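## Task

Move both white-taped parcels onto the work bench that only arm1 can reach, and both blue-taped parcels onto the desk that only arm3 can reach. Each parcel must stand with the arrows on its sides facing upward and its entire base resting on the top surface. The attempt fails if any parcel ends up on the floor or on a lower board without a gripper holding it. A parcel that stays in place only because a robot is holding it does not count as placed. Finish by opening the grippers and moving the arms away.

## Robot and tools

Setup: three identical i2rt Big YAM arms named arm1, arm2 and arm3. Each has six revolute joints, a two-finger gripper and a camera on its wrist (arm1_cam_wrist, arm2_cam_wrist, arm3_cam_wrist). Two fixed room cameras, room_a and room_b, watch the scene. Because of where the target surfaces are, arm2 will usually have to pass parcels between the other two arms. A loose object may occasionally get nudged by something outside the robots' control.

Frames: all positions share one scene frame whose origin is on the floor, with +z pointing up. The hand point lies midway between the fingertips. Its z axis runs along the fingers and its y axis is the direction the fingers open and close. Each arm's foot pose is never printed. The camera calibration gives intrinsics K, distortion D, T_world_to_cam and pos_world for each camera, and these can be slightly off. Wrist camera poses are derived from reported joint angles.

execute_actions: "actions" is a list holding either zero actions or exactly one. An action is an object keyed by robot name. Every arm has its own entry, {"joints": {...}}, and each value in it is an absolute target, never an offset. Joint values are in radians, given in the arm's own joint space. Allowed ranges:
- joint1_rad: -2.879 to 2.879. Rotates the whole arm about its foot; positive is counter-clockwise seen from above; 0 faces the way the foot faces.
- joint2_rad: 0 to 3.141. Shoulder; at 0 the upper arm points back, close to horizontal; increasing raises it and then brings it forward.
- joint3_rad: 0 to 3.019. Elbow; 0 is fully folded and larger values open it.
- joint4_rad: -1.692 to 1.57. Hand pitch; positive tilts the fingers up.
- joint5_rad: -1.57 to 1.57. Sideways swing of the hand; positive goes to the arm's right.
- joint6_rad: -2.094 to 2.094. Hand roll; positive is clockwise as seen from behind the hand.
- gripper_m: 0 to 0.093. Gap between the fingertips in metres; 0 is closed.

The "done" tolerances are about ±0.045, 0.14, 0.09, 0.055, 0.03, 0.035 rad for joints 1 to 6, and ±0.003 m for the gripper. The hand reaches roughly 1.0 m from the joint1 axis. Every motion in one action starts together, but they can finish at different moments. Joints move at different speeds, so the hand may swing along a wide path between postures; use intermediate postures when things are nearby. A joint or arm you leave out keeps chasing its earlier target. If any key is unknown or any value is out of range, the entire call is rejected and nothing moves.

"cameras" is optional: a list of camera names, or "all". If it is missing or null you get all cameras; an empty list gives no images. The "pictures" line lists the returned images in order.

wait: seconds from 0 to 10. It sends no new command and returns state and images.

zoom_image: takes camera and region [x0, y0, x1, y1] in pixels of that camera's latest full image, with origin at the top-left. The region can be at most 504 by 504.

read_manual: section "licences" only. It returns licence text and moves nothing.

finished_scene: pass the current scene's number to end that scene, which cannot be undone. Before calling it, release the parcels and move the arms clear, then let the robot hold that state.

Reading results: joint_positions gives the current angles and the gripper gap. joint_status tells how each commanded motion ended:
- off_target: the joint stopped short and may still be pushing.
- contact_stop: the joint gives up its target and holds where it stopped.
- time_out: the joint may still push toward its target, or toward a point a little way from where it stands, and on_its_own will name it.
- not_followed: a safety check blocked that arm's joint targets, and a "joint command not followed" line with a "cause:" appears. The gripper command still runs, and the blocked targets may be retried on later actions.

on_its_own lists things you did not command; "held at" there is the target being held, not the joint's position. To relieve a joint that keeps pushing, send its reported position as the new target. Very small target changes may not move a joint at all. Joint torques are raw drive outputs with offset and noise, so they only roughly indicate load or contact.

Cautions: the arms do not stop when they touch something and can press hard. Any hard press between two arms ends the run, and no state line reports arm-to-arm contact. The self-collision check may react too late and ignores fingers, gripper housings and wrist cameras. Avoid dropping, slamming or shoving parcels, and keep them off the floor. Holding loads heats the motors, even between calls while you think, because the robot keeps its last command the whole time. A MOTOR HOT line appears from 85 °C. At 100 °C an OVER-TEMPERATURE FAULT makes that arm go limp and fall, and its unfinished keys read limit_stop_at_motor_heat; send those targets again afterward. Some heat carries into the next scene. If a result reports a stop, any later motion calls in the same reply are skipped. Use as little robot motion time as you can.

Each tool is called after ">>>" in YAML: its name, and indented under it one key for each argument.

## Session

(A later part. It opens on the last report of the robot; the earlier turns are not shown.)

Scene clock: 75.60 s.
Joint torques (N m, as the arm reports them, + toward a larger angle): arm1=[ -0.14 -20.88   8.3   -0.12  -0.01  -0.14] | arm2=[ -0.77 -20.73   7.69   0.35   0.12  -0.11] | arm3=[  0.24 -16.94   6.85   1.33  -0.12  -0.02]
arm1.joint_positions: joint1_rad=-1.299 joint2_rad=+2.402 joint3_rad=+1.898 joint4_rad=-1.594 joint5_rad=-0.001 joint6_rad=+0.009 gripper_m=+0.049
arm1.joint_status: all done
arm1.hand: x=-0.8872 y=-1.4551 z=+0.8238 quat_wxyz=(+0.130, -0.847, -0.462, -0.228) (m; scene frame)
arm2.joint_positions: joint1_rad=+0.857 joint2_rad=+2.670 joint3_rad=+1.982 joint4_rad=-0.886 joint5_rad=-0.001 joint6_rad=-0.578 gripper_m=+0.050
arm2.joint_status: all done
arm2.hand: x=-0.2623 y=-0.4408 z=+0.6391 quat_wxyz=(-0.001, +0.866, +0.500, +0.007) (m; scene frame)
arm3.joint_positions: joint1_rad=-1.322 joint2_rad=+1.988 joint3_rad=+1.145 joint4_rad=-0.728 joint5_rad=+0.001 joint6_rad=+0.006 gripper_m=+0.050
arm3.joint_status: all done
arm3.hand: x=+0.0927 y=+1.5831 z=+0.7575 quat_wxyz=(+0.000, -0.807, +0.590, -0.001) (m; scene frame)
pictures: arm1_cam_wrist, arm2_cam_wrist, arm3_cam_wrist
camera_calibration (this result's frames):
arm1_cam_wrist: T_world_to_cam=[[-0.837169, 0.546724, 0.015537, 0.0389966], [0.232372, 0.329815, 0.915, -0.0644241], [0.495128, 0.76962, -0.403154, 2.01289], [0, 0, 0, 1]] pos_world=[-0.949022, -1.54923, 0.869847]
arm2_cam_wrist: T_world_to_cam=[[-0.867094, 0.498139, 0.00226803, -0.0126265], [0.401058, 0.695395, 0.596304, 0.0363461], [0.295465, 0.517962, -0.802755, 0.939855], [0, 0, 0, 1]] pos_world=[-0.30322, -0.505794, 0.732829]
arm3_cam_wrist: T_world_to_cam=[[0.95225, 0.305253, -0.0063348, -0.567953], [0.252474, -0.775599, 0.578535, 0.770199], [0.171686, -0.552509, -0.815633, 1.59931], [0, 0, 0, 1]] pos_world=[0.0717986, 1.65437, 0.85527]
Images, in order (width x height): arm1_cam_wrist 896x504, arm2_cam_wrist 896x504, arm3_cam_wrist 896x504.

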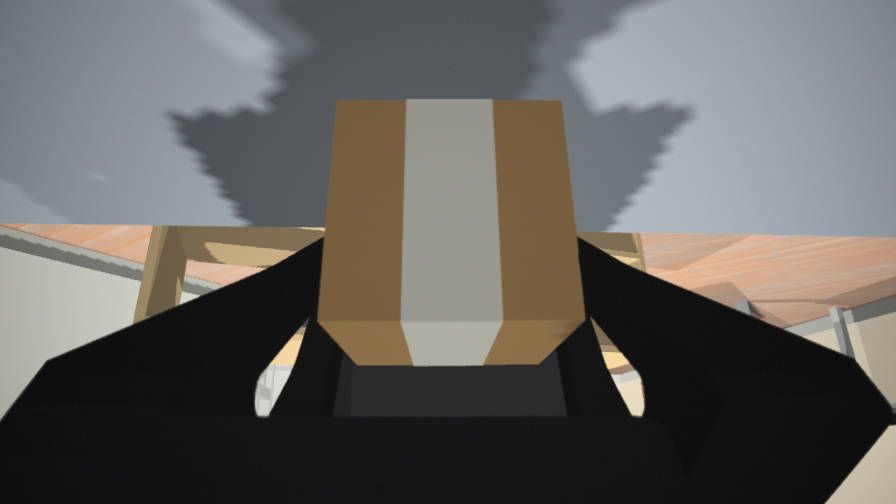

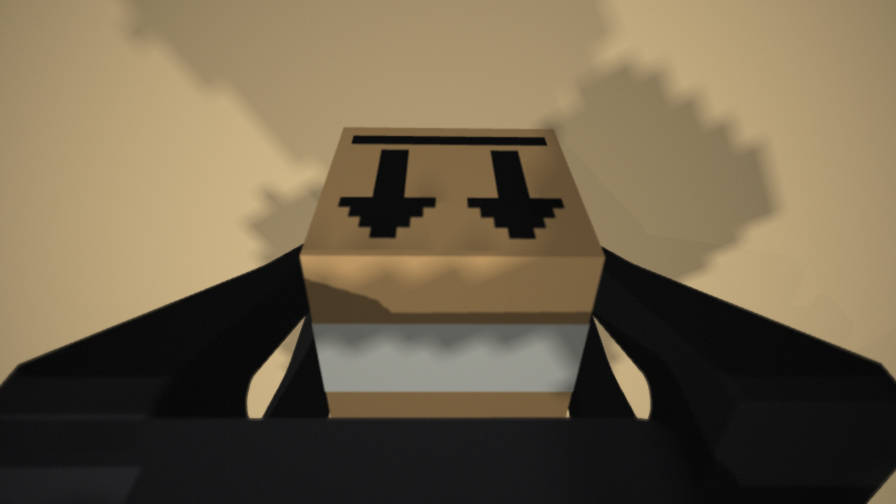

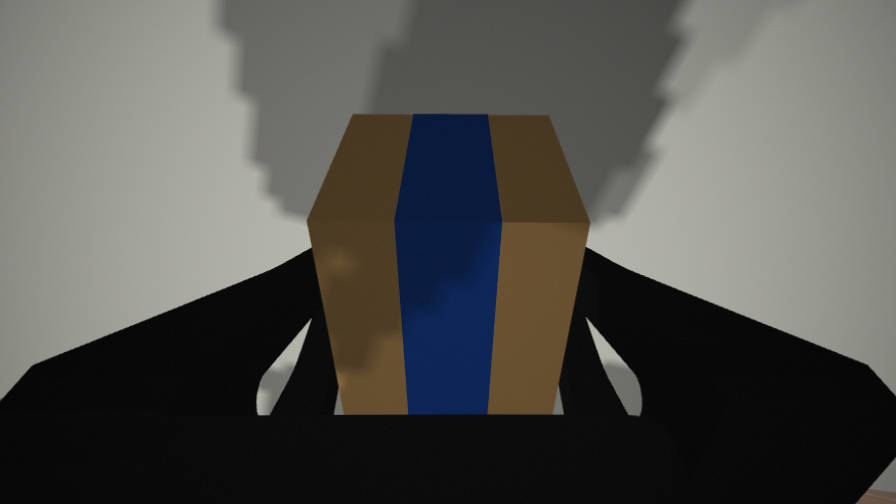

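>>> execute_actions:
  actions:
    - {"arm1":{"joints":{"joint2_rad":2.45,"joint4_rad":-1.575}},"arm2":{"joints":{"gripper_m":0.093}},"arm3":{"joints":{"joint3_rad":1.12,"joint4_rad":-0.705}}}
  cameras: ["arm1_cam_wrist","arm3_cam_wrist"]

Scene clock: 76.50 s.
Joint torques (N m, as the arm reports them, + toward a larger angle): arm1=[ -0.14 -19.52   8.15  -0.12   0.    -0.13] | arm2=[ -0.72 -20.41   7.78   0.26   0.1   -0.11] | arm3=[  0.34 -16.54   6.1    1.33  -0.12  -0.02]
arm1.joint_positions: joint1_rad=-1.299 joint2_rad=+2.411 joint3_rad=+1.898 joint4_rad=-1.581 joint5_rad=-0.001 joint6_rad=+0.009 gripper_m=+0.049
arm1.joint_status: all done
arm1.hand: x=-0.8878 y=-1.4559 z=+0.8177 quat_wxyz=(+0.129, -0.847, -0.463, -0.226) (m; scene frame)
arm2.joint_positions: joint1_rad=+0.857 joint2_rad=+2.670 joint3_rad=+1.982 joint4_rad=-0.886 joint5_rad=-0.001 joint6_rad=-0.578 gripper_m=+0.093
arm2.joint_status: all done
arm2.hand: x=-0.2623 y=-0.4408 z=+0.6391 quat_wxyz=(-0.001, +0.866, +0.500, +0.007) (m; scene frame)
arm3.joint_positions: joint1_rad=-1.322 joint2_rad=+1.988 joint3_rad=+1.124 joint4_rad=-0.714 joint5_rad=+0.001 joint6_rad=+0.006 gripper_m=+0.050
arm3.joint_status: all done
arm3.hand: x=+0.0951 y=+1.5757 z=+0.7522 quat_wxyz=(-0.002, -0.807, +0.590, -0.004) (m; scene frame)
pictures: arm1_cam_wrist, arm3_cam_wrist
camera_calibration (this result's frames):
arm1_cam_wrist: T_world_to_cam=[[-0.837148, 0.546758, 0.0154615, 0.0392011], [0.234403, 0.33307, 0.913302, -0.0505369], [0.494205, 0.768193, -0.40699, 2.01161], [0, 0, 0, 1]] pos_world=[-0.949486, -1.54991, 0.864256]
arm3_cam_wrist: T_world_to_cam=[[0.952265, 0.305207, -0.00630454, -0.567976], [0.251235, -0.771805, 0.584122, 0.756861], [0.173412, -0.557823, -0.811642, 1.59576], [0, 0, 0, 1]] pos_world=[0.0739891, 1.64765, 0.849509]
Images, in order (width x height): arm1_cam_wrist 896x504, arm3_cam_wrist 896x504.

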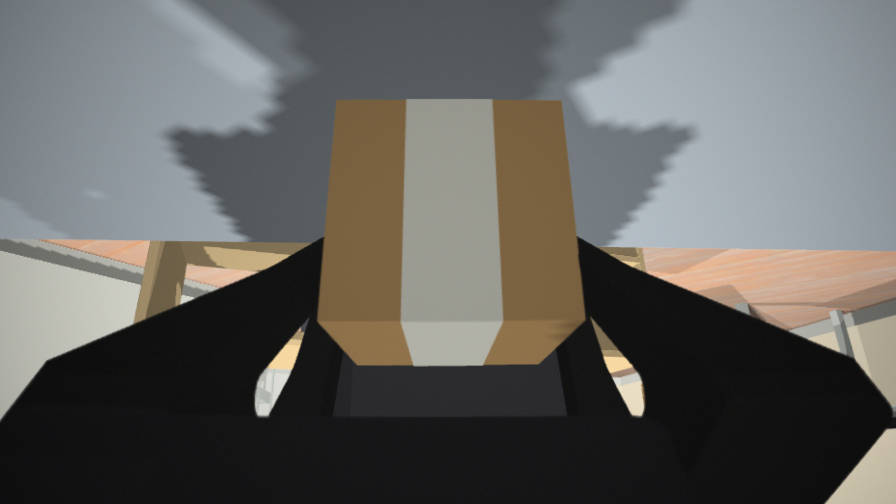

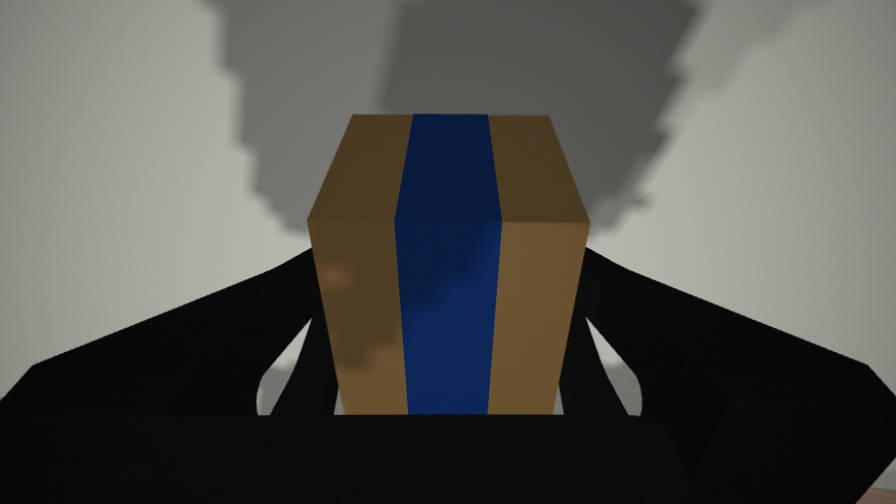

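>>> execute_actions:
  actions:
    - {"arm1":{"joints":{"joint3_rad":1.865,"joint4_rad":-1.556}},"arm2":{"joints":{"joint2_rad":2.4,"joint3_rad":1.8}},"arm3":{"joints":{"gripper_m":0.093}}}
  cameras: ["arm1_cam_wrist","arm3_cam_wrist"]

Scene clock: 78.27 s.
Joint torques (N m, as the arm reports them, + toward a larger angle): arm1=[ -0.09 -19.71   6.04  -0.1    0.    -0.13] | arm2=[ -0.77 -18.79   6.22   0.39   0.1   -0.1 ] | arm3=[  0.31 -16.78   5.99   1.32  -0.12  -0.02]
arm1.joint_positions: joint1_rad=-1.299 joint2_rad=+2.413 joint3_rad=+1.869 joint4_rad=-1.562 joint5_rad=-0.001 joint6_rad=+0.008 gripper_m=+0.049
arm1.joint_status: all done
arm1.hand: x=-0.8835 y=-1.4490 z=+0.8084 quat_wxyz=(+0.132, -0.846, -0.462, -0.231) (m; scene frame)
arm2.joint_positions: joint1_rad=+0.857 joint2_rad=+2.387 joint3_rad=+1.803 joint4_rad=-0.884 joint5_rad=-0.001 joint6_rad=-0.578 gripper_m=+0.093
arm2.joint_status: all done
arm2.hand: x=-0.2670 y=-0.4436 z=+0.7708 quat_wxyz=(-0.004, +0.865, +0.500, -0.046) (m; scene frame)
arm3.joint_positions: joint1_rad=-1.322 joint2_rad=+1.988 joint3_rad=+1.124 joint4_rad=-0.714 joint5_rad=+0.001 joint6_rad=+0.006 gripper_m=+0.093
arm3.joint_status: all done
arm3.hand: x=+0.0951 y=+1.5757 z=+0.7522 quat_wxyz=(-0.002, -0.807, +0.590, -0.004) (m; scene frame)
pictures: arm1_cam_wrist, arm3_cam_wrist
camera_calibration (this result's frames):
arm1_cam_wrist: T_world_to_cam=[[-0.837751, 0.545845, 0.0150866, 0.0375893], [0.227892, 0.324389, 0.918062, -0.0675086], [0.496225, 0.772545, -0.39615, 1.99974], [0, 0, 0, 1]] pos_world=[-0.945446, -1.54351, 0.853608]
arm3_cam_wrist: T_world_to_cam=[[0.952265, 0.305207, -0.00630454, -0.567976], [0.251235, -0.771805, 0.584122, 0.756861], [0.173412, -0.557823, -0.811642, 1.59576], [0, 0, 0, 1]] pos_world=[0.0739891, 1.64765, 0.849509]
Images, in order (width x height): arm1_cam_wrist 896x504, arm3_cam_wrist 896x504.

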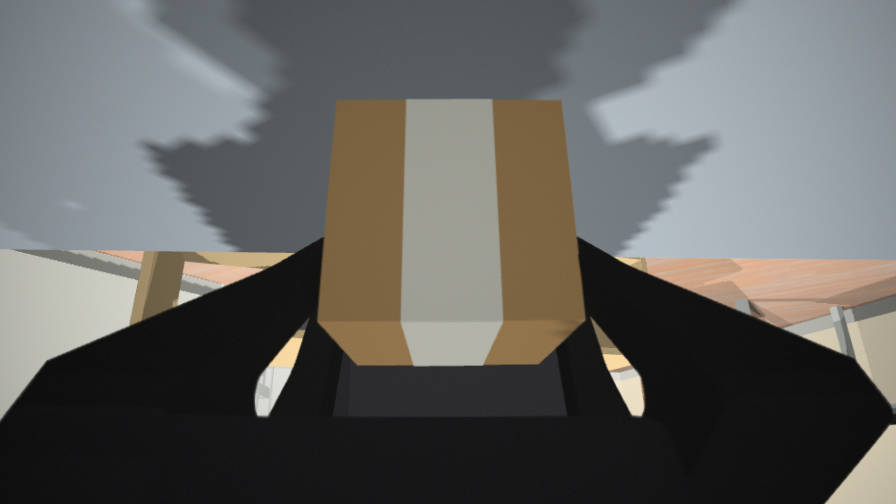

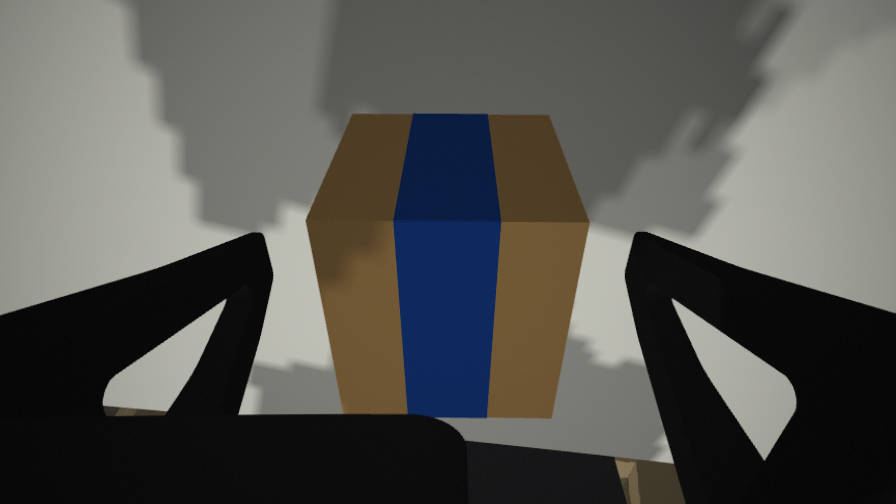

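>>> execute_actions:
  actions:
    - {"arm1":{"joints":{"gripper_m":0.093}},"arm2":{"joints":{"joint1_rad":0.2,"joint2_rad":1.9,"joint3_rad":1.3}},"arm3":{"joints":{"joint2_rad":1.75}}}
  cameras: ["arm1_cam_wrist","arm3_cam_wrist"]

Scene clock: 80.17 s.
Joint torques (N m, as the arm reports them, + toward a larger angle): arm1=[ -0.19 -19.59   6.11  -0.11  -0.01  -0.12] | arm2=[ -0.89 -13.65   6.4    0.32   0.04  -0.1 ] | arm3=[  0.25 -13.72   9.06   1.72  -0.12  -0.02]
arm1.joint_positions: joint1_rad=-1.299 joint2_rad=+2.413 joint3_rad=+1.869 joint4_rad=-1.562 joint5_rad=-0.001 joint6_rad=+0.008 gripper_m=+0.093
arm1.joint_status: all done
arm1.hand: x=-0.8835 y=-1.4490 z=+0.8084 quat_wxyz=(+0.132, -0.846, -0.462, -0.231) (m; scene frame)
arm2.joint_positions: joint1_rad=+0.206 joint2_rad=+1.891 joint3_rad=+1.302 joint4_rad=-0.881 joint5_rad=+0.001 joint6_rad=-0.579 gripper_m=+0.093
arm2.joint_status: all done
arm2.hand: x=-0.1929 y=-0.0341 z=+0.9007 quat_wxyz=(-0.022, +0.979, +0.198, -0.042) (m; scene frame)
arm3.joint_positions: joint1_rad=-1.322 joint2_rad=+1.725 joint3_rad=+1.111 joint4_rad=-0.712 joint5_rad=+0.001 joint6_rad=+0.006 gripper_m=+0.093
arm3.joint_status: all done
arm3.hand: x=+0.0840 y=+1.6096 z=+0.8753 quat_wxyz=(+0.072, -0.801, +0.586, +0.098) (m; scene frame)
pictures: arm1_cam_wrist, arm3_cam_wrist
camera_calibration (this result's frames):
arm1_cam_wrist: T_world_to_cam=[[-0.837751, 0.545845, 0.0150866, 0.0375893], [0.227892, 0.324389, 0.918062, -0.0675086], [0.496225, 0.772545, -0.39615, 1.99974], [0, 0, 0, 1]] pos_world=[-0.945446, -1.54351, 0.853608]
arm3_cam_wrist: T_world_to_cam=[[0.951677, 0.307017, -0.0071906, -0.569042], [0.288669, -0.886323, 0.36208, 1.08949], [0.104791, -0.346658, -0.932119, 1.48777], [0, 0, 0, 1]] pos_world=[0.0711359, 1.6561, 0.988207]
Images, in order (width x height): arm1_cam_wrist 896x504, arm3_cam_wrist 896x504.

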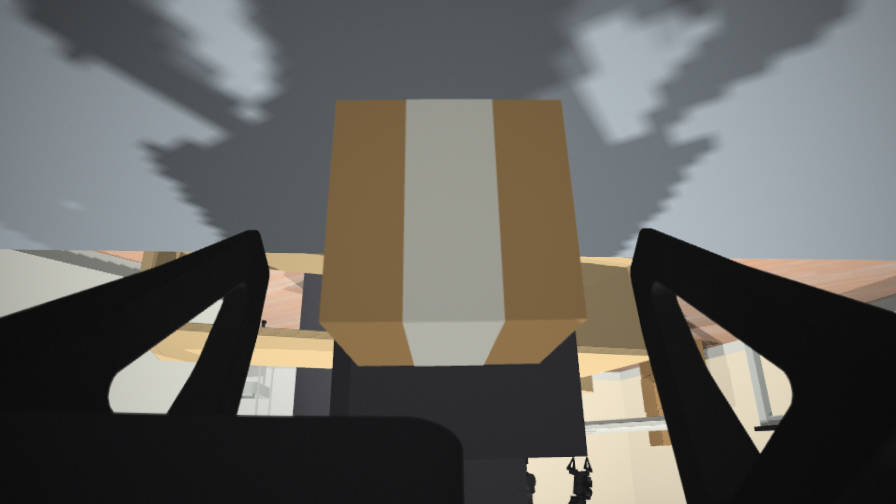

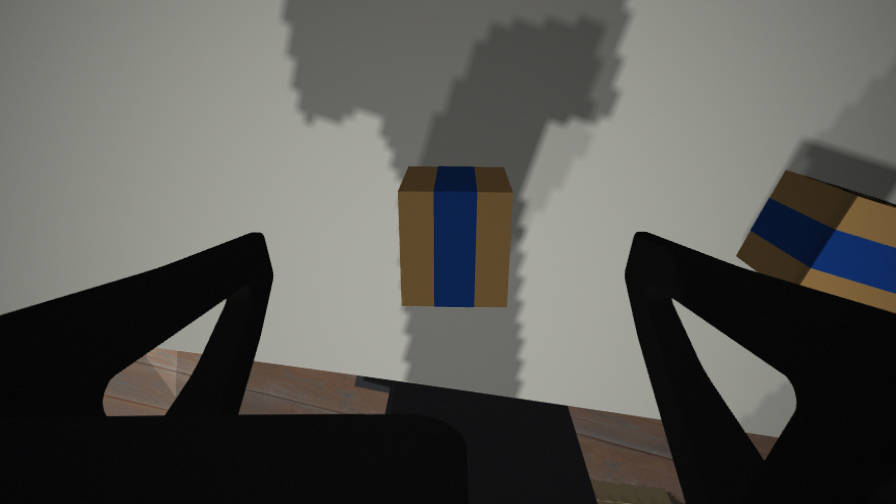

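>>> execute_actions:
  actions:
    - {"arm1":{"joints":{"joint2_rad":1.78,"joint3_rad":0.68,"joint4_rad":0.6}},"arm2":{"joints":{"joint1_rad":-0.2,"joint2_rad":1.3,"joint3_rad":0.7}},"arm3":{"joints":{"joint1_rad":-0.2,"joint2_rad":1.3,"joint3_rad":0.7}}}
  cameras: ["arm1_cam_wrist","room_a"]

>>> zoom_image:
  camera: "room_a"
  region: [220, 230, 320, 290]

Scene clock: 83.03 s.
Joint torques (N m, as the arm reports them, + toward a larger angle): arm1=[ -0.03 -11.67   5.19   2.38  -0.02  -0.12] | arm2=[-0.05 -6.23  6.41  0.2   0.01 -0.11] | arm3=[-0.37 -9.    7.99  1.59 -0.07 -0.02]
arm1.joint_positions: joint1_rad=-1.299 joint2_rad=+1.766 joint3_rad=+0.680 joint4_rad=+0.587 joint5_rad=-0.001 joint6_rad=+0.008 gripper_m=+0.093
arm1.joint_status: all done
arm1.hand: x=-0.8857 y=-1.4538 z=+0.9184 quat_wxyz=(-0.246, -0.754, -0.415, +0.445) (m; scene frame)
arm2.joint_positions: joint1_rad=-0.205 joint2_rad=+1.303 joint3_rad=+0.699 joint4_rad=-0.879 joint5_rad=+0.002 joint6_rad=-0.579 gripper_m=+0.093
arm2.joint_status: all done
arm2.hand: x=+0.0777 y=+0.0474 z=+0.9438 quat_wxyz=(-0.029, +0.999, -0.006, -0.032) (m; scene frame)
arm3.joint_positions: joint1_rad=-0.199 joint2_rad=+1.302 joint3_rad=+0.707 joint4_rad=-0.707 joint5_rad=+0.000 joint6_rad=+0.006 gripper_m=+0.093
arm3.joint_status: all done
arm3.hand: x=-0.1209 y=+1.1656 z=+0.9019 quat_wxyz=(+0.008, -0.989, +0.069, +0.133) (m; scene frame)
pictures: arm1_cam_wrist, room_a
camera_calibration (this result's frames):
arm1_cam_wrist: T_world_to_cam=[[-0.842434, 0.538685, -0.0111505, 0.0462273], [0.490709, 0.758532, -0.428759, 1.93438], [-0.222508, -0.366672, -0.90335, 0.221151], [0, 0, 0, 1]] pos_world=[-0.861068, -1.4111, 1.02968]
Images, in order (width x height): arm1_cam_wrist 896x504, room_a 896x504.

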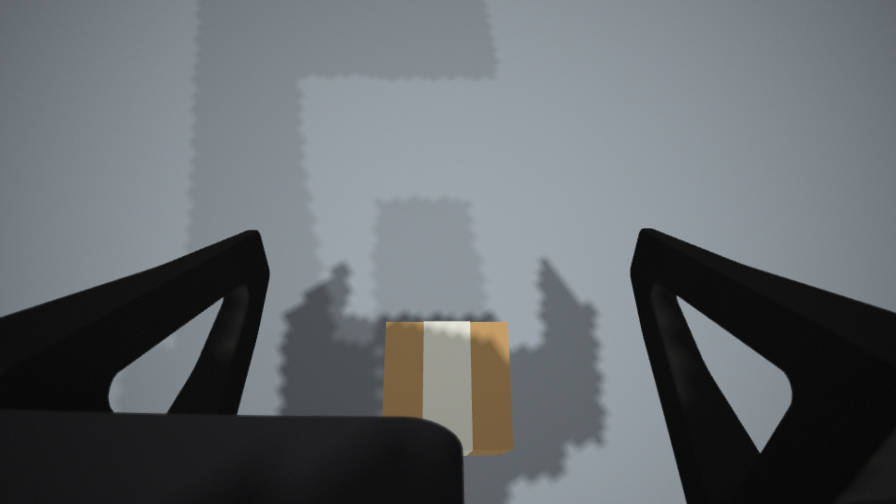

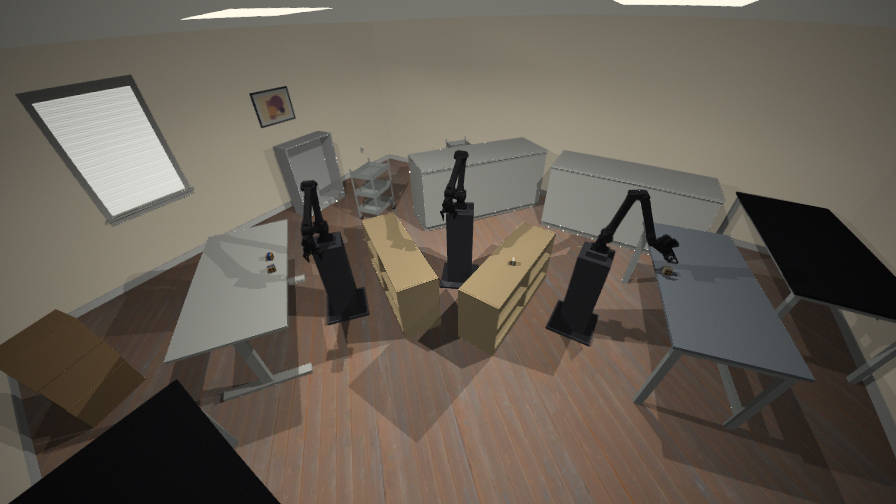

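Region (220, 230, 320, 290) of room_a's 896x504 image, scaled by 5.040, with more detail than that image has; it fills the top 302 rows of this view, and the rest is white.

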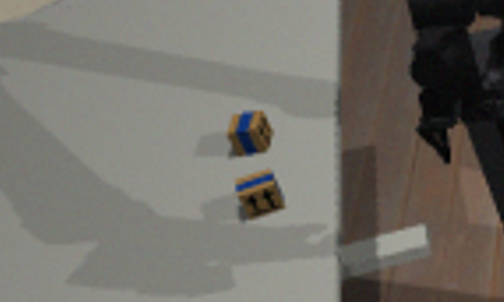

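>>> execute_actions:
  actions:
    - {"arm1":{"joints":{"joint2_rad":2.11,"joint3_rad":0.695,"joint4_rad":0.9}}}
  cameras: ["arm1_cam_wrist"]

Scene clock: 84.47 s.
Joint torques (N m, as the arm reports them, + toward a larger angle): arm1=[ -0.08 -13.6    3.46   2.39  -0.02  -0.13] | arm2=[-0.06 -6.3   6.49  0.19  0.01 -0.1 ] | arm3=[-0.31 -8.98  7.99  1.59 -0.07 -0.02]
arm1.joint_positions: joint1_rad=-1.299 joint2_rad=+2.103 joint3_rad=+0.681 joint4_rad=+0.887 joint5_rad=-0.001 joint6_rad=+0.008 gripper_m=+0.093
arm1.joint_status: all done
arm1.hand: x=-0.8780 y=-1.4402 z=+0.8043 quat_wxyz=(-0.238, -0.762, -0.420, +0.432) (m; scene frame)
arm2.joint_positions: joint1_rad=-0.205 joint2_rad=+1.303 joint3_rad=+0.699 joint4_rad=-0.879 joint5_rad=+0.002 joint6_rad=-0.579 gripper_m=+0.093
arm2.joint_status: not commanded
arm2.hand: x=+0.0777 y=+0.0474 z=+0.9438 quat_wxyz=(-0.029, +0.999, -0.006, -0.032) (m; scene frame)
arm3.joint_positions: joint1_rad=-0.199 joint2_rad=+1.302 joint3_rad=+0.707 joint4_rad=-0.707 joint5_rad=+0.000 joint6_rad=+0.006 gripper_m=+0.093
arm3.joint_status: not commanded
arm3.hand: x=-0.1209 y=+1.1656 z=+0.9019 quat_wxyz=(+0.008, -0.989, +0.069, +0.133) (m; scene frame)
pictures: arm1_cam_wrist
camera_calibration (this result's frames):
arm1_cam_wrist: T_world_to_cam=[[-0.842099, 0.539214, -0.0108322, 0.0449273], [0.498904, 0.771204, -0.395397, 1.86998], [-0.20485, -0.338368, -0.918446, 0.193116], [0, 0, 0, 1]] pos_world=[-0.855547, -1.40102, 0.917239]
Images, in order (width x height): arm1_cam_wrist 896x504.

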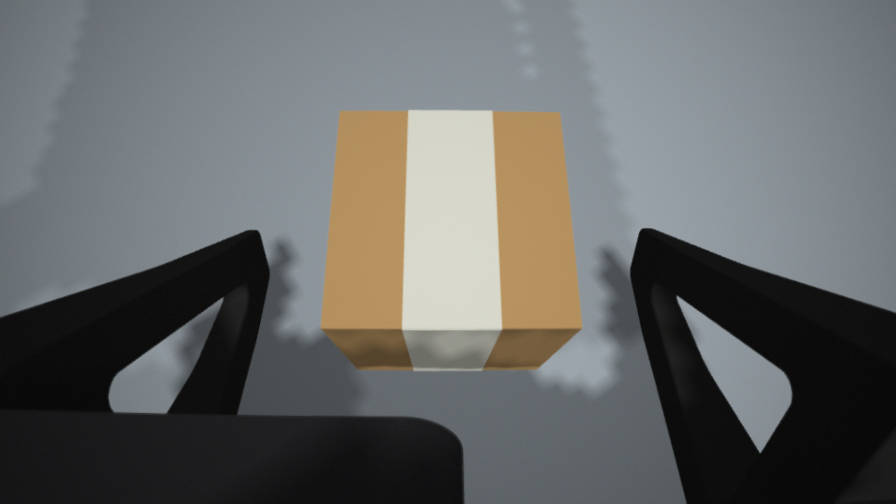

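>>> execute_actions:
  actions:
    - {"arm1":{"joints":{"gripper_m":0.035}}}
  cameras: []

>>> execute_actions:
  actions:
    - {"arm1":{"joints":{"joint2_rad":1.95,"joint3_rad":1.9,"joint4_rad":-1.61}}}
  cameras: []

Scene clock: 85.23 s.
Joint torques (N m, as the arm reports them, + toward a larger angle): arm1=[ -0.16 -13.6    3.42   2.4   -0.02  -0.13] | arm2=[-0.02 -6.35  6.51  0.2   0.   -0.1 ] | arm3=[-0.36 -9.    7.98  1.61 -0.07 -0.02]
arm1.joint_positions: joint1_rad=-1.299 joint2_rad=+2.103 joint3_rad=+0.681 joint4_rad=+0.887 joint5_rad=-0.001 joint6_rad=+0.008 gripper_m=+0.049
arm1.joint_status: gripper_m off_target (ended at +0.049, target +0.035)
arm1.hand: x=-0.8780 y=-1.4403 z=+0.8043 quat_wxyz=(-0.238, -0.762, -0.419, +0.432) (m; scene frame)
arm2.joint_positions: joint1_rad=-0.205 joint2_rad=+1.303 joint3_rad=+0.699 joint4_rad=-0.879 joint5_rad=+0.002 joint6_rad=-0.579 gripper_m=+0.093
arm2.joint_status: not commanded
arm2.hand: x=+0.0777 y=+0.0474 z=+0.9438 quat_wxyz=(-0.029, +0.999, -0.006, -0.032) (m; scene frame)
arm3.joint_positions: joint1_rad=-0.199 joint2_rad=+1.302 joint3_rad=+0.707 joint4_rad=-0.707 joint5_rad=+0.000 joint6_rad=+0.006 gripper_m=+0.093
arm3.joint_status: not commanded
arm3.hand: x=-0.1209 y=+1.1656 z=+0.9019 quat_wxyz=(+0.008, -0.989, +0.069, +0.133) (m; scene frame)
pictures: none
No camera images: the call's "cameras" was empty. Leave "cameras" out to get every camera's image.

Scene clock: 87.47 s.
Joint torques (N m, as the arm reports them, + toward a larger angle): arm1=[ -0.11 -19.74  11.94   0.04   0.    -0.13] | arm2=[-0.11 -6.22  6.52  0.22  0.01 -0.1 ] | arm3=[-0.36 -9.01  7.98  1.59 -0.08 -0.02]
arm1.joint_positions: joint1_rad=-1.299 joint2_rad=+1.950 joint3_rad=+1.854 joint4_rad=-1.602 joint5_rad=-0.001 joint6_rad=+0.008 gripper_m=+0.049
arm1.joint_status: all done
arm1.hand: x=-0.8950 y=-1.4702 z=+1.0617 quat_wxyz=(+0.035, -0.875, -0.479, -0.056) (m; scene frame)
arm2.joint_positions: joint1_rad=-0.205 joint2_rad=+1.303 joint3_rad=+0.699 joint4_rad=-0.879 joint5_rad=+0.002 joint6_rad=-0.579 gripper_m=+0.093
arm2.joint_status: not commanded
arm2.hand: x=+0.0777 y=+0.0474 z=+0.9438 quat_wxyz=(-0.029, +0.999, -0.006, -0.032) (m; scene frame)
arm3.joint_positions: joint1_rad=-0.199 joint2_rad=+1.302 joint3_rad=+0.707 joint4_rad=-0.707 joint5_rad=+0.000 joint6_rad=+0.006 gripper_m=+0.093
arm3.joint_status: not commanded
arm3.hand: x=-0.1209 y=+1.1656 z=+0.9019 quat_wxyz=(+0.008, -0.989, +0.069, +0.133) (m; scene frame)
pictures: none
No camera images: the call's "cameras" was empty. Leave "cameras" out to get every camera's image.

>>> execute_actions:
  actions:
    - {"arm1":{"joints":{"joint2_rad":2.38,"joint4_rad":-1.59}}}
  cameras: ["arm1_cam_wrist"]

Scene clock: 89.00 s.
Joint torques (N m, as the arm reports them, + toward a larger angle): arm1=[ -0.02 -23.57   8.14  -0.28  -0.01  -0.12] | arm2=[-0.05 -6.32  6.5   0.2   0.   -0.1 ] | arm3=[-0.38 -8.98  7.98  1.59 -0.08 -0.02]
arm1.joint_positions: joint1_rad=-1.299 joint2_rad=+2.393 joint3_rad=+1.877 joint4_rad=-1.591 joint5_rad=-0.001 joint6_rad=+0.008 gripper_m=+0.049
arm1.joint_status: all done
arm1.hand: x=-0.8840 y=-1.4499 z=+0.8238 quat_wxyz=(+0.133, -0.845, -0.462, -0.232) (m; scene frame)
arm2.joint_positions: joint1_rad=-0.205 joint2_rad=+1.303 joint3_rad=+0.699 joint4_rad=-0.879 joint5_rad=+0.002 joint6_rad=-0.579 gripper_m=+0.093
arm2.joint_status: not commanded
arm2.hand: x=+0.0777 y=+0.0474 z=+0.9438 quat_wxyz=(-0.029, +0.999, -0.006, -0.032) (m; scene frame)
arm3.joint_positions: joint1_rad=-0.199 joint2_rad=+1.302 joint3_rad=+0.707 joint4_rad=-0.707 joint5_rad=+0.000 joint6_rad=+0.006 gripper_m=+0.093
arm3.joint_status: not commanded
arm3.hand: x=-0.1209 y=+1.1656 z=+0.9019 quat_wxyz=(+0.008, -0.989, +0.069, +0.133) (m; scene frame)
pictures: arm1_cam_wrist
camera_calibration (this result's frames):
arm1_cam_wrist: T_world_to_cam=[[-0.83776, 0.54583, 0.0151189, 0.0374121], [0.226964, 0.322902, 0.918815, -0.0848295], [0.496635, 0.773178, -0.394398, 2.00658], [0, 0, 0, 1]] pos_world=[-0.945941, -1.54447, 0.868768]
Images, in order (width x height): arm1_cam_wrist 896x504.

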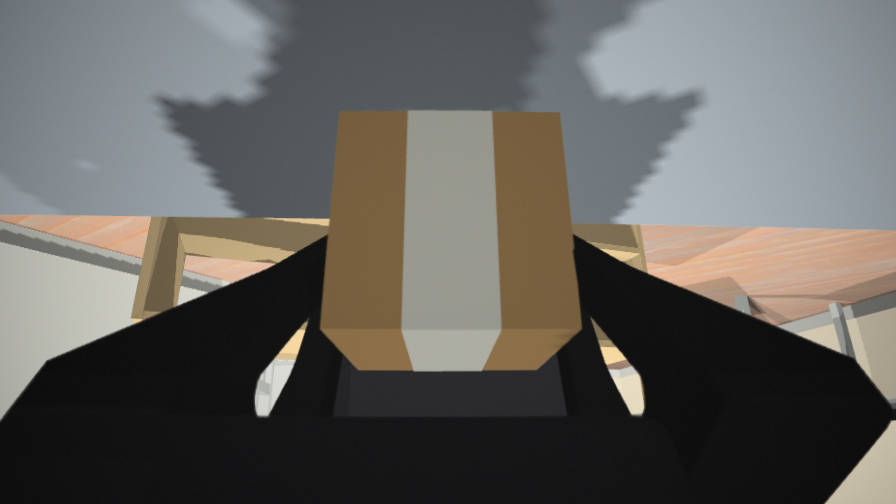

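>>> execute_actions:
  actions:
    - {"arm1":{"joints":{"joint2_rad":2.45,"joint3_rad":1.865,"joint4_rad":-1.556}}}
  cameras: ["arm1_cam_wrist"]

Scene clock: 90.00 s.
Joint torques (N m, as the arm reports them, + toward a larger angle): arm1=[ -0.05 -19.55   5.98  -0.28  -0.03  -0.13] | arm2=[ 0.06 -6.33  6.52  0.2   0.01 -0.1 ] | arm3=[-0.38 -8.97  7.97  1.61 -0.07 -0.02]
arm1.joint_positions: joint1_rad=-1.299 joint2_rad=+2.414 joint3_rad=+1.869 joint4_rad=-1.562 joint5_rad=-0.001 joint6_rad=+0.007 gripper_m=+0.049
arm1.joint_status: all done
arm1.hand: x=-0.8834 y=-1.4489 z=+0.8077 quat_wxyz=(+0.132, -0.846, -0.463, -0.232) (m; scene frame)
arm2.joint_positions: joint1_rad=-0.205 joint2_rad=+1.303 joint3_rad=+0.699 joint4_rad=-0.879 joint5_rad=+0.002 joint6_rad=-0.579 gripper_m=+0.093
arm2.joint_status: not commanded
arm2.hand: x=+0.0777 y=+0.0474 z=+0.9438 quat_wxyz=(-0.029, +0.999, -0.006, -0.032) (m; scene frame)
arm3.joint_positions: joint1_rad=-0.199 joint2_rad=+1.302 joint3_rad=+0.707 joint4_rad=-0.707 joint5_rad=+0.000 joint6_rad=+0.006 gripper_m=+0.093
arm3.joint_status: not commanded
arm3.hand: x=-0.1209 y=+1.1656 z=+0.9019 quat_wxyz=(+0.008, -0.989, +0.069, +0.133) (m; scene frame)
pictures: arm1_cam_wrist
camera_calibration (this result's frames):
arm1_cam_wrist: T_world_to_cam=[[-0.837935, 0.545566, 0.0149035, 0.0371738], [0.227261, 0.323963, 0.918368, -0.0683937], [0.496202, 0.77292, -0.395446, 1.99929], [0, 0, 0, 1]] pos_world=[-0.94536, -1.54341, 0.852868]
Images, in order (width x height): arm1_cam_wrist 896x504.

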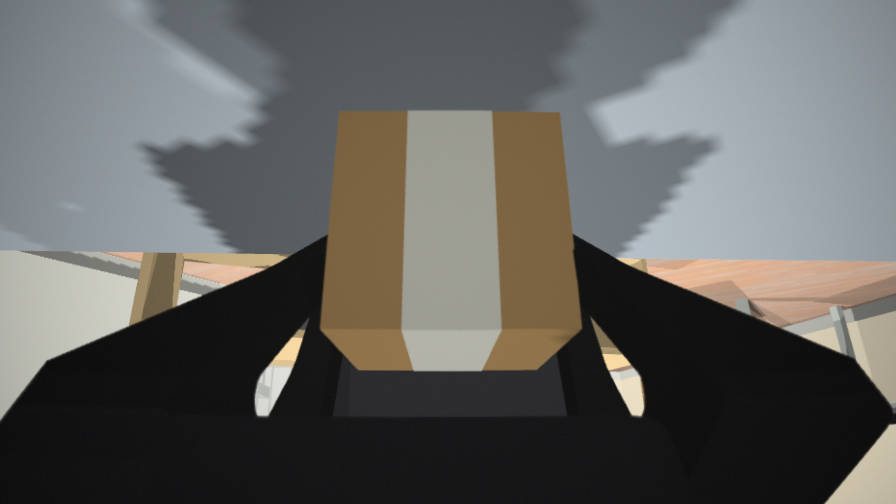

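>>> execute_actions:
  actions:
    - {"arm1":{"joints":{"gripper_m":0.093}}}
  cameras: []

>>> execute_actions:
  actions:
    - {"arm1":{"joints":{"joint2_rad":2.25}}}
  cameras: []

>>> execute_actions:
  actions:
    - {"arm1":{"joints":{"joint1_rad":1.871,"joint2_rad":1.6,"joint3_rad":1.15,"joint4_rad":-1.1}}}
  cameras: ["room_a","room_b"]

Scene clock: 90.97 s.
Joint torques (N m, as the arm reports them, + toward a larger angle): arm1=[ -0.12 -19.8    6.02  -0.14   0.    -0.12] | arm2=[-0.05 -6.36  6.49  0.19  0.01 -0.1 ] | arm3=[-0.34 -9.03  7.99  1.61 -0.08 -0.02]
arm1.joint_positions: joint1_rad=-1.299 joint2_rad=+2.414 joint3_rad=+1.869 joint4_rad=-1.562 joint5_rad=-0.001 joint6_rad=+0.007 gripper_m=+0.093
arm1.joint_status: all done
arm1.hand: x=-0.8834 y=-1.4489 z=+0.8077 quat_wxyz=(+0.132, -0.846, -0.463, -0.232) (m; scene frame)
arm2.joint_positions: joint1_rad=-0.205 joint2_rad=+1.303 joint3_rad=+0.699 joint4_rad=-0.879 joint5_rad=+0.002 joint6_rad=-0.579 gripper_m=+0.093
arm2.joint_status: not commanded
arm2.hand: x=+0.0777 y=+0.0474 z=+0.9438 quat_wxyz=(-0.029, +0.999, -0.006, -0.032) (m; scene frame)
arm3.joint_positions: joint1_rad=-0.199 joint2_rad=+1.302 joint3_rad=+0.707 joint4_rad=-0.707 joint5_rad=+0.000 joint6_rad=+0.006 gripper_m=+0.093
arm3.joint_status: not commanded
arm3.hand: x=-0.1209 y=+1.1656 z=+0.9019 quat_wxyz=(+0.008, -0.989, +0.069, +0.133) (m; scene frame)
pictures: none
No camera images: the call's "cameras" was empty. Leave "cameras" out to get every camera's image.

Scene clock: 92.13 s.
Joint torques (N m, as the arm reports them, + toward a larger angle): arm1=[ -0.27 -19.35   8.07   0.11   0.    -0.12] | arm2=[ 0.01 -6.28  6.5   0.21  0.01 -0.1 ] | arm3=[-0.38 -9.03  7.97  1.6  -0.07 -0.02]
arm1.joint_positions: joint1_rad=-1.299 joint2_rad=+2.220 joint3_rad=+1.857 joint4_rad=-1.561 joint5_rad=-0.001 joint6_rad=+0.007 gripper_m=+0.093
arm1.joint_status: all done
arm1.hand: x=-0.8969 y=-1.4714 z=+0.9098 quat_wxyz=(+0.089, -0.863, -0.472, -0.154) (m; scene frame)
arm2.joint_positions: joint1_rad=-0.205 joint2_rad=+1.303 joint3_rad=+0.699 joint4_rad=-0.879 joint5_rad=+0.002 joint6_rad=-0.579 gripper_m=+0.093
arm2.joint_status: not commanded
arm2.hand: x=+0.0777 y=+0.0474 z=+0.9438 quat_wxyz=(-0.029, +0.999, -0.006, -0.032) (m; scene frame)
arm3.joint_positions: joint1_rad=-0.199 joint2_rad=+1.302 joint3_rad=+0.707 joint4_rad=-0.707 joint5_rad=+0.000 joint6_rad=+0.006 gripper_m=+0.093
arm3.joint_status: not commanded
arm3.hand: x=-0.1209 y=+1.1656 z=+0.9019 quat_wxyz=(+0.008, -0.989, +0.069, +0.133) (m; scene frame)
pictures: none
No camera images: the call's "cameras" was empty. Leave "cameras" out to get every camera's image.

Scene clock: 94.77 s.
Joint torques (N m, as the arm reports them, + toward a larger angle): arm1=[  0.16 -12.3    7.48   0.62  -0.06  -0.13] | arm2=[-0.02 -6.34  6.51  0.2   0.01 -0.1 ] | arm3=[-0.3  -9.    8.    1.6  -0.07 -0.02]
arm1.joint_positions: joint1_rad=+1.871 joint2_rad=+1.589 joint3_rad=+1.155 joint4_rad=-1.100 joint5_rad=+0.000 joint6_rad=+0.007 gripper_m=+0.093
arm1.joint_status: all done
arm1.hand: x=-0.3598 y=-0.5941 z=+0.9916 quat_wxyz=(-0.017, +0.493, -0.870, -0.013) (m; scene frame)
arm2.joint_positions: joint1_rad=-0.205 joint2_rad=+1.303 joint3_rad=+0.699 joint4_rad=-0.879 joint5_rad=+0.002 joint6_rad=-0.579 gripper_m=+0.093
arm2.joint_status: not commanded
arm2.hand: x=+0.0777 y=+0.0474 z=+0.9438 quat_wxyz=(-0.029, +0.999, -0.006, -0.032) (m; scene frame)
arm3.joint_positions: joint1_rad=-0.199 joint2_rad=+1.302 joint3_rad=+0.707 joint4_rad=-0.707 joint5_rad=+0.000 joint6_rad=+0.006 gripper_m=+0.093
arm3.joint_status: not commanded
arm3.hand: x=-0.1209 y=+1.1656 z=+0.9019 quat_wxyz=(+0.008, -0.989, +0.069, +0.133) (m; scene frame)
pictures: room_a, room_b
Images, in order (width x height): room_a 896x504, room_b 896x504.

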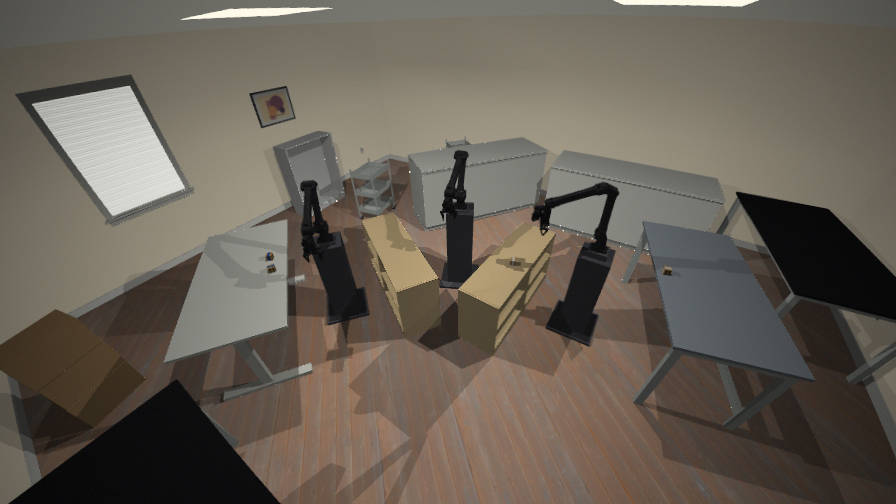

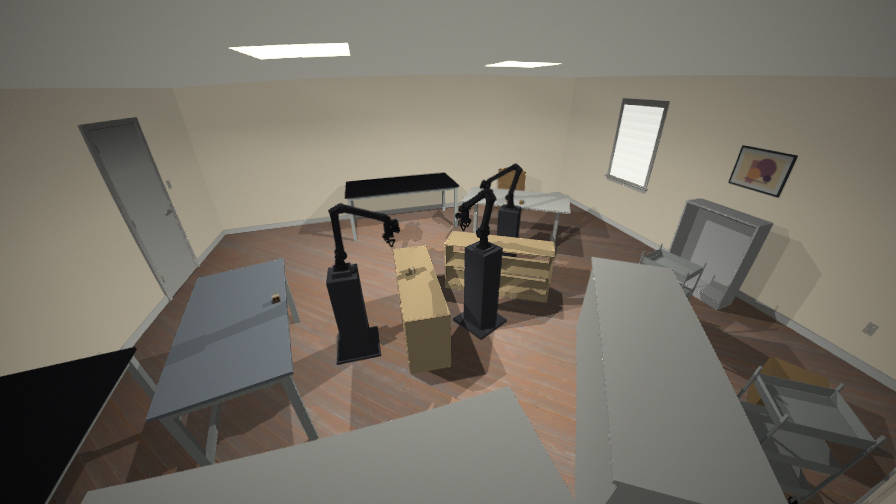

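>>> zoom_image:
  camera: "room_b"
  region: [240, 275, 310, 320]

>>> execute_actions:
  actions:
    - {"arm1":{"joints":{"joint2_rad":2.4,"joint3_rad":1.8,"joint4_rad":-0.93}}}
  cameras: ["arm1_cam_wrist"]

Region (240, 275, 310, 320) of room_b's 896x504 image, scaled by 7.200, with more detail than that image has; it fills the top 324 rows of this view, and the rest is white.

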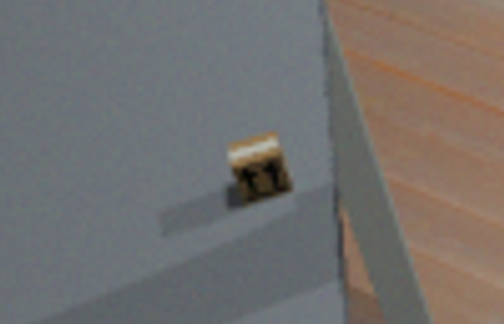

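Scene clock: 96.47 s.
Joint torques (N m, as the arm reports them, + toward a larger angle): arm1=[  0.22 -23.26   9.51   0.56  -0.05  -0.12] | arm2=[-0.07 -6.38  6.51  0.23  0.01 -0.1 ] | arm3=[-0.39 -9.06  7.99  1.6  -0.08 -0.02]
arm1.joint_positions: joint1_rad=+1.871 joint2_rad=+2.401 joint3_rad=+1.765 joint4_rad=-0.930 joint5_rad=+0.000 joint6_rad=+0.007 gripper_m=+0.093
arm1.joint_status: all done
arm1.hand: x=-0.2573 y=-0.4173 z=+0.7541 quat_wxyz=(-0.003, +0.493, -0.870, -0.005) (m; scene frame)
arm2.joint_positions: joint1_rad=-0.205 joint2_rad=+1.303 joint3_rad=+0.699 joint4_rad=-0.879 joint5_rad=+0.002 joint6_rad=-0.579 gripper_m=+0.093
arm2.joint_status: not commanded
arm2.hand: x=+0.0777 y=+0.0474 z=+0.9438 quat_wxyz=(-0.029, +0.999, -0.006, -0.032) (m; scene frame)
arm3.joint_positions: joint1_rad=-0.199 joint2_rad=+1.302 joint3_rad=+0.707 joint4_rad=-0.707 joint5_rad=+0.000 joint6_rad=+0.006 gripper_m=+0.093
arm3.joint_status: not commanded
arm3.hand: x=-0.1209 y=+1.1656 z=+0.9019 quat_wxyz=(+0.008, -0.989, +0.069, +0.133) (m; scene frame)
pictures: arm1_cam_wrist
camera_calibration (this result's frames):
arm1_cam_wrist: T_world_to_cam=[[0.852272, -0.52306, -0.00635701, 0.00484622], [-0.424201, -0.698201, 0.576688, -0.832159], [-0.306081, -0.488799, -0.81694, 0.454955], [0, 0, 0, 1]] pos_world=[-0.21788, -0.356098, 0.851597]
Images, in order (width x height): arm1_cam_wrist 896x504.

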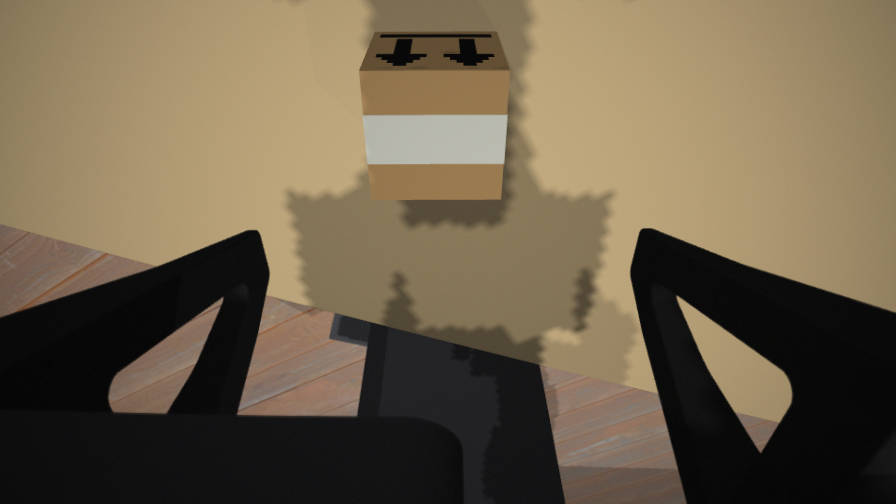

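>>> execute_actions:
  actions:
    - {"arm1":{"joints":{"joint1_rad":1.882,"joint2_rad":2.575,"joint3_rad":1.845,"joint4_rad":-0.812}}}
  cameras: ["arm1_cam_wrist"]

Scene clock: 99.90 s.
Joint torques (N m, as the arm reports them, + toward a larger angle): arm1=[  1.21 -22.95   7.14   0.8   -0.06  -0.12] | arm2=[ 0.01 -6.25  6.5   0.19  0.01 -0.11] | arm3=[-0.33 -9.07  7.98  1.61 -0.07 -0.02]
arm1.joint_positions: joint1_rad=+1.871 joint2_rad=+2.566 joint3_rad=+1.834 joint4_rad=-0.817 joint5_rad=+0.000 joint6_rad=+0.007 gripper_m=+0.093
arm1.joint_status: all done
arm1.hand: x=-0.2523 y=-0.4078 z=+0.6695 quat_wxyz=(-0.010, +0.493, -0.870, -0.009) (m; scene frame)
arm2.joint_positions: joint1_rad=-0.205 joint2_rad=+1.303 joint3_rad=+0.699 joint4_rad=-0.879 joint5_rad=+0.002 joint6_rad=-0.579 gripper_m=+0.093
arm2.joint_status: not commanded
arm2.hand: x=+0.0777 y=+0.0474 z=+0.9438 quat_wxyz=(-0.029, +0.999, -0.006, -0.032) (m; scene frame)
arm3.joint_positions: joint1_rad=-0.199 joint2_rad=+1.302 joint3_rad=+0.707 joint4_rad=-0.707 joint5_rad=+0.000 joint6_rad=+0.006 gripper_m=+0.093
arm3.joint_status: not commanded
arm3.hand: x=-0.1209 y=+1.1656 z=+0.9019 quat_wxyz=(+0.008, -0.989, +0.069, +0.133) (m; scene frame)
pictures: arm1_cam_wrist
camera_calibration (this result's frames):
arm1_cam_wrist: T_world_to_cam=[[0.852275, -0.523051, -0.00666546, 0.00522016], [-0.429123, -0.7064, 0.562896, -0.769977], [-0.299132, -0.476882, -0.826501, 0.404977], [0, 0, 0, 1]] pos_world=[-0.213723, -0.348055, 0.768166]
Images, in order (width x height): arm1_cam_wrist 896x504.

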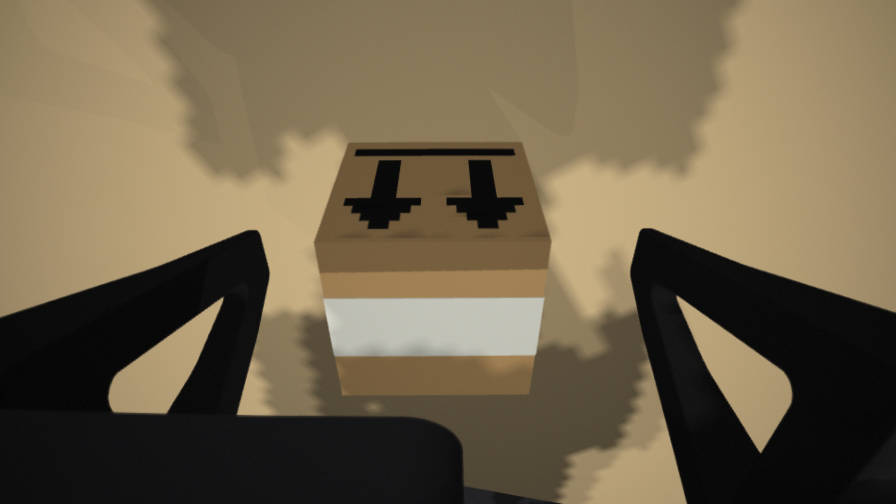

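>>> execute_actions:
  actions:
    - {"arm1":{"joints":{"joint1_rad":1.871,"joint3_rad":1.785,"joint4_rad":-0.782}}}
  cameras: ["arm1_cam_wrist"]

Scene clock: 100.83 s.
Joint torques (N m, as the arm reports them, + toward a larger angle): arm1=[  0.34 -22.88   5.95   0.77  -0.07  -0.12] | arm2=[-0.02 -6.23  6.52  0.19  0.01 -0.1 ] | arm3=[-0.32 -9.02  8.01  1.6  -0.07 -0.02]
arm1.joint_positions: joint1_rad=+1.871 joint2_rad=+2.566 joint3_rad=+1.784 joint4_rad=-0.789 joint5_rad=+0.000 joint6_rad=+0.007 gripper_m=+0.093
arm1.joint_status: all done
arm1.hand: x=-0.2617 y=-0.4235 z=+0.6556 quat_wxyz=(-0.001, +0.493, -0.870, -0.004) (m; scene frame)
arm2.joint_positions: joint1_rad=-0.205 joint2_rad=+1.303 joint3_rad=+0.699 joint4_rad=-0.879 joint5_rad=+0.002 joint6_rad=-0.579 gripper_m=+0.093
arm2.joint_status: not commanded
arm2.hand: x=+0.0777 y=+0.0474 z=+0.9438 quat_wxyz=(-0.029, +0.999, -0.006, -0.032) (m; scene frame)
arm3.joint_positions: joint1_rad=-0.199 joint2_rad=+1.302 joint3_rad=+0.707 joint4_rad=-0.707 joint5_rad=+0.000 joint6_rad=+0.006 gripper_m=+0.093
arm3.joint_status: not commanded
arm3.hand: x=-0.1209 y=+1.1656 z=+0.9019 quat_wxyz=(+0.008, -0.989, +0.069, +0.133) (m; scene frame)
pictures: arm1_cam_wrist
camera_calibration (this result's frames):
arm1_cam_wrist: T_world_to_cam=[[0.852272, -0.523062, -0.00626585, 0.00460706], [-0.422725, -0.69574, 0.580732, -0.78276], [-0.308118, -0.492293, -0.814071, 0.366161], [0, 0, 0, 1]] pos_world=[-0.221998, -0.36193, 0.752684]
Images, in order (width x height): arm1_cam_wrist 896x504.

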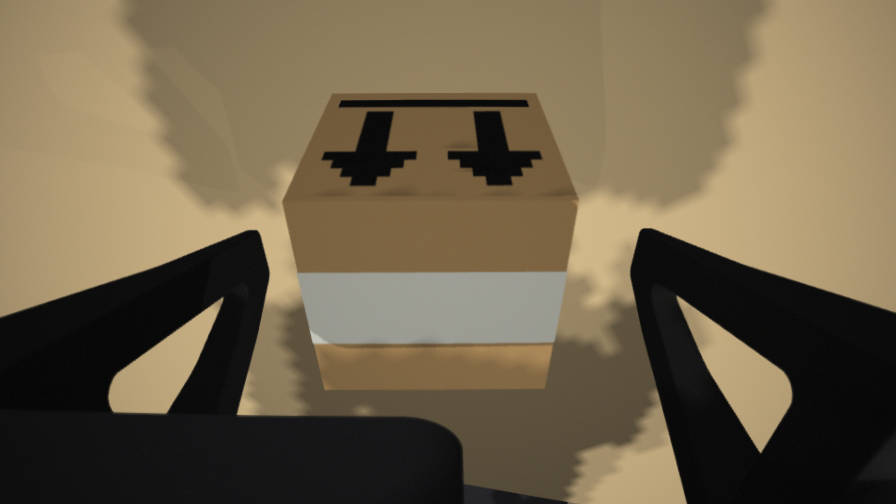

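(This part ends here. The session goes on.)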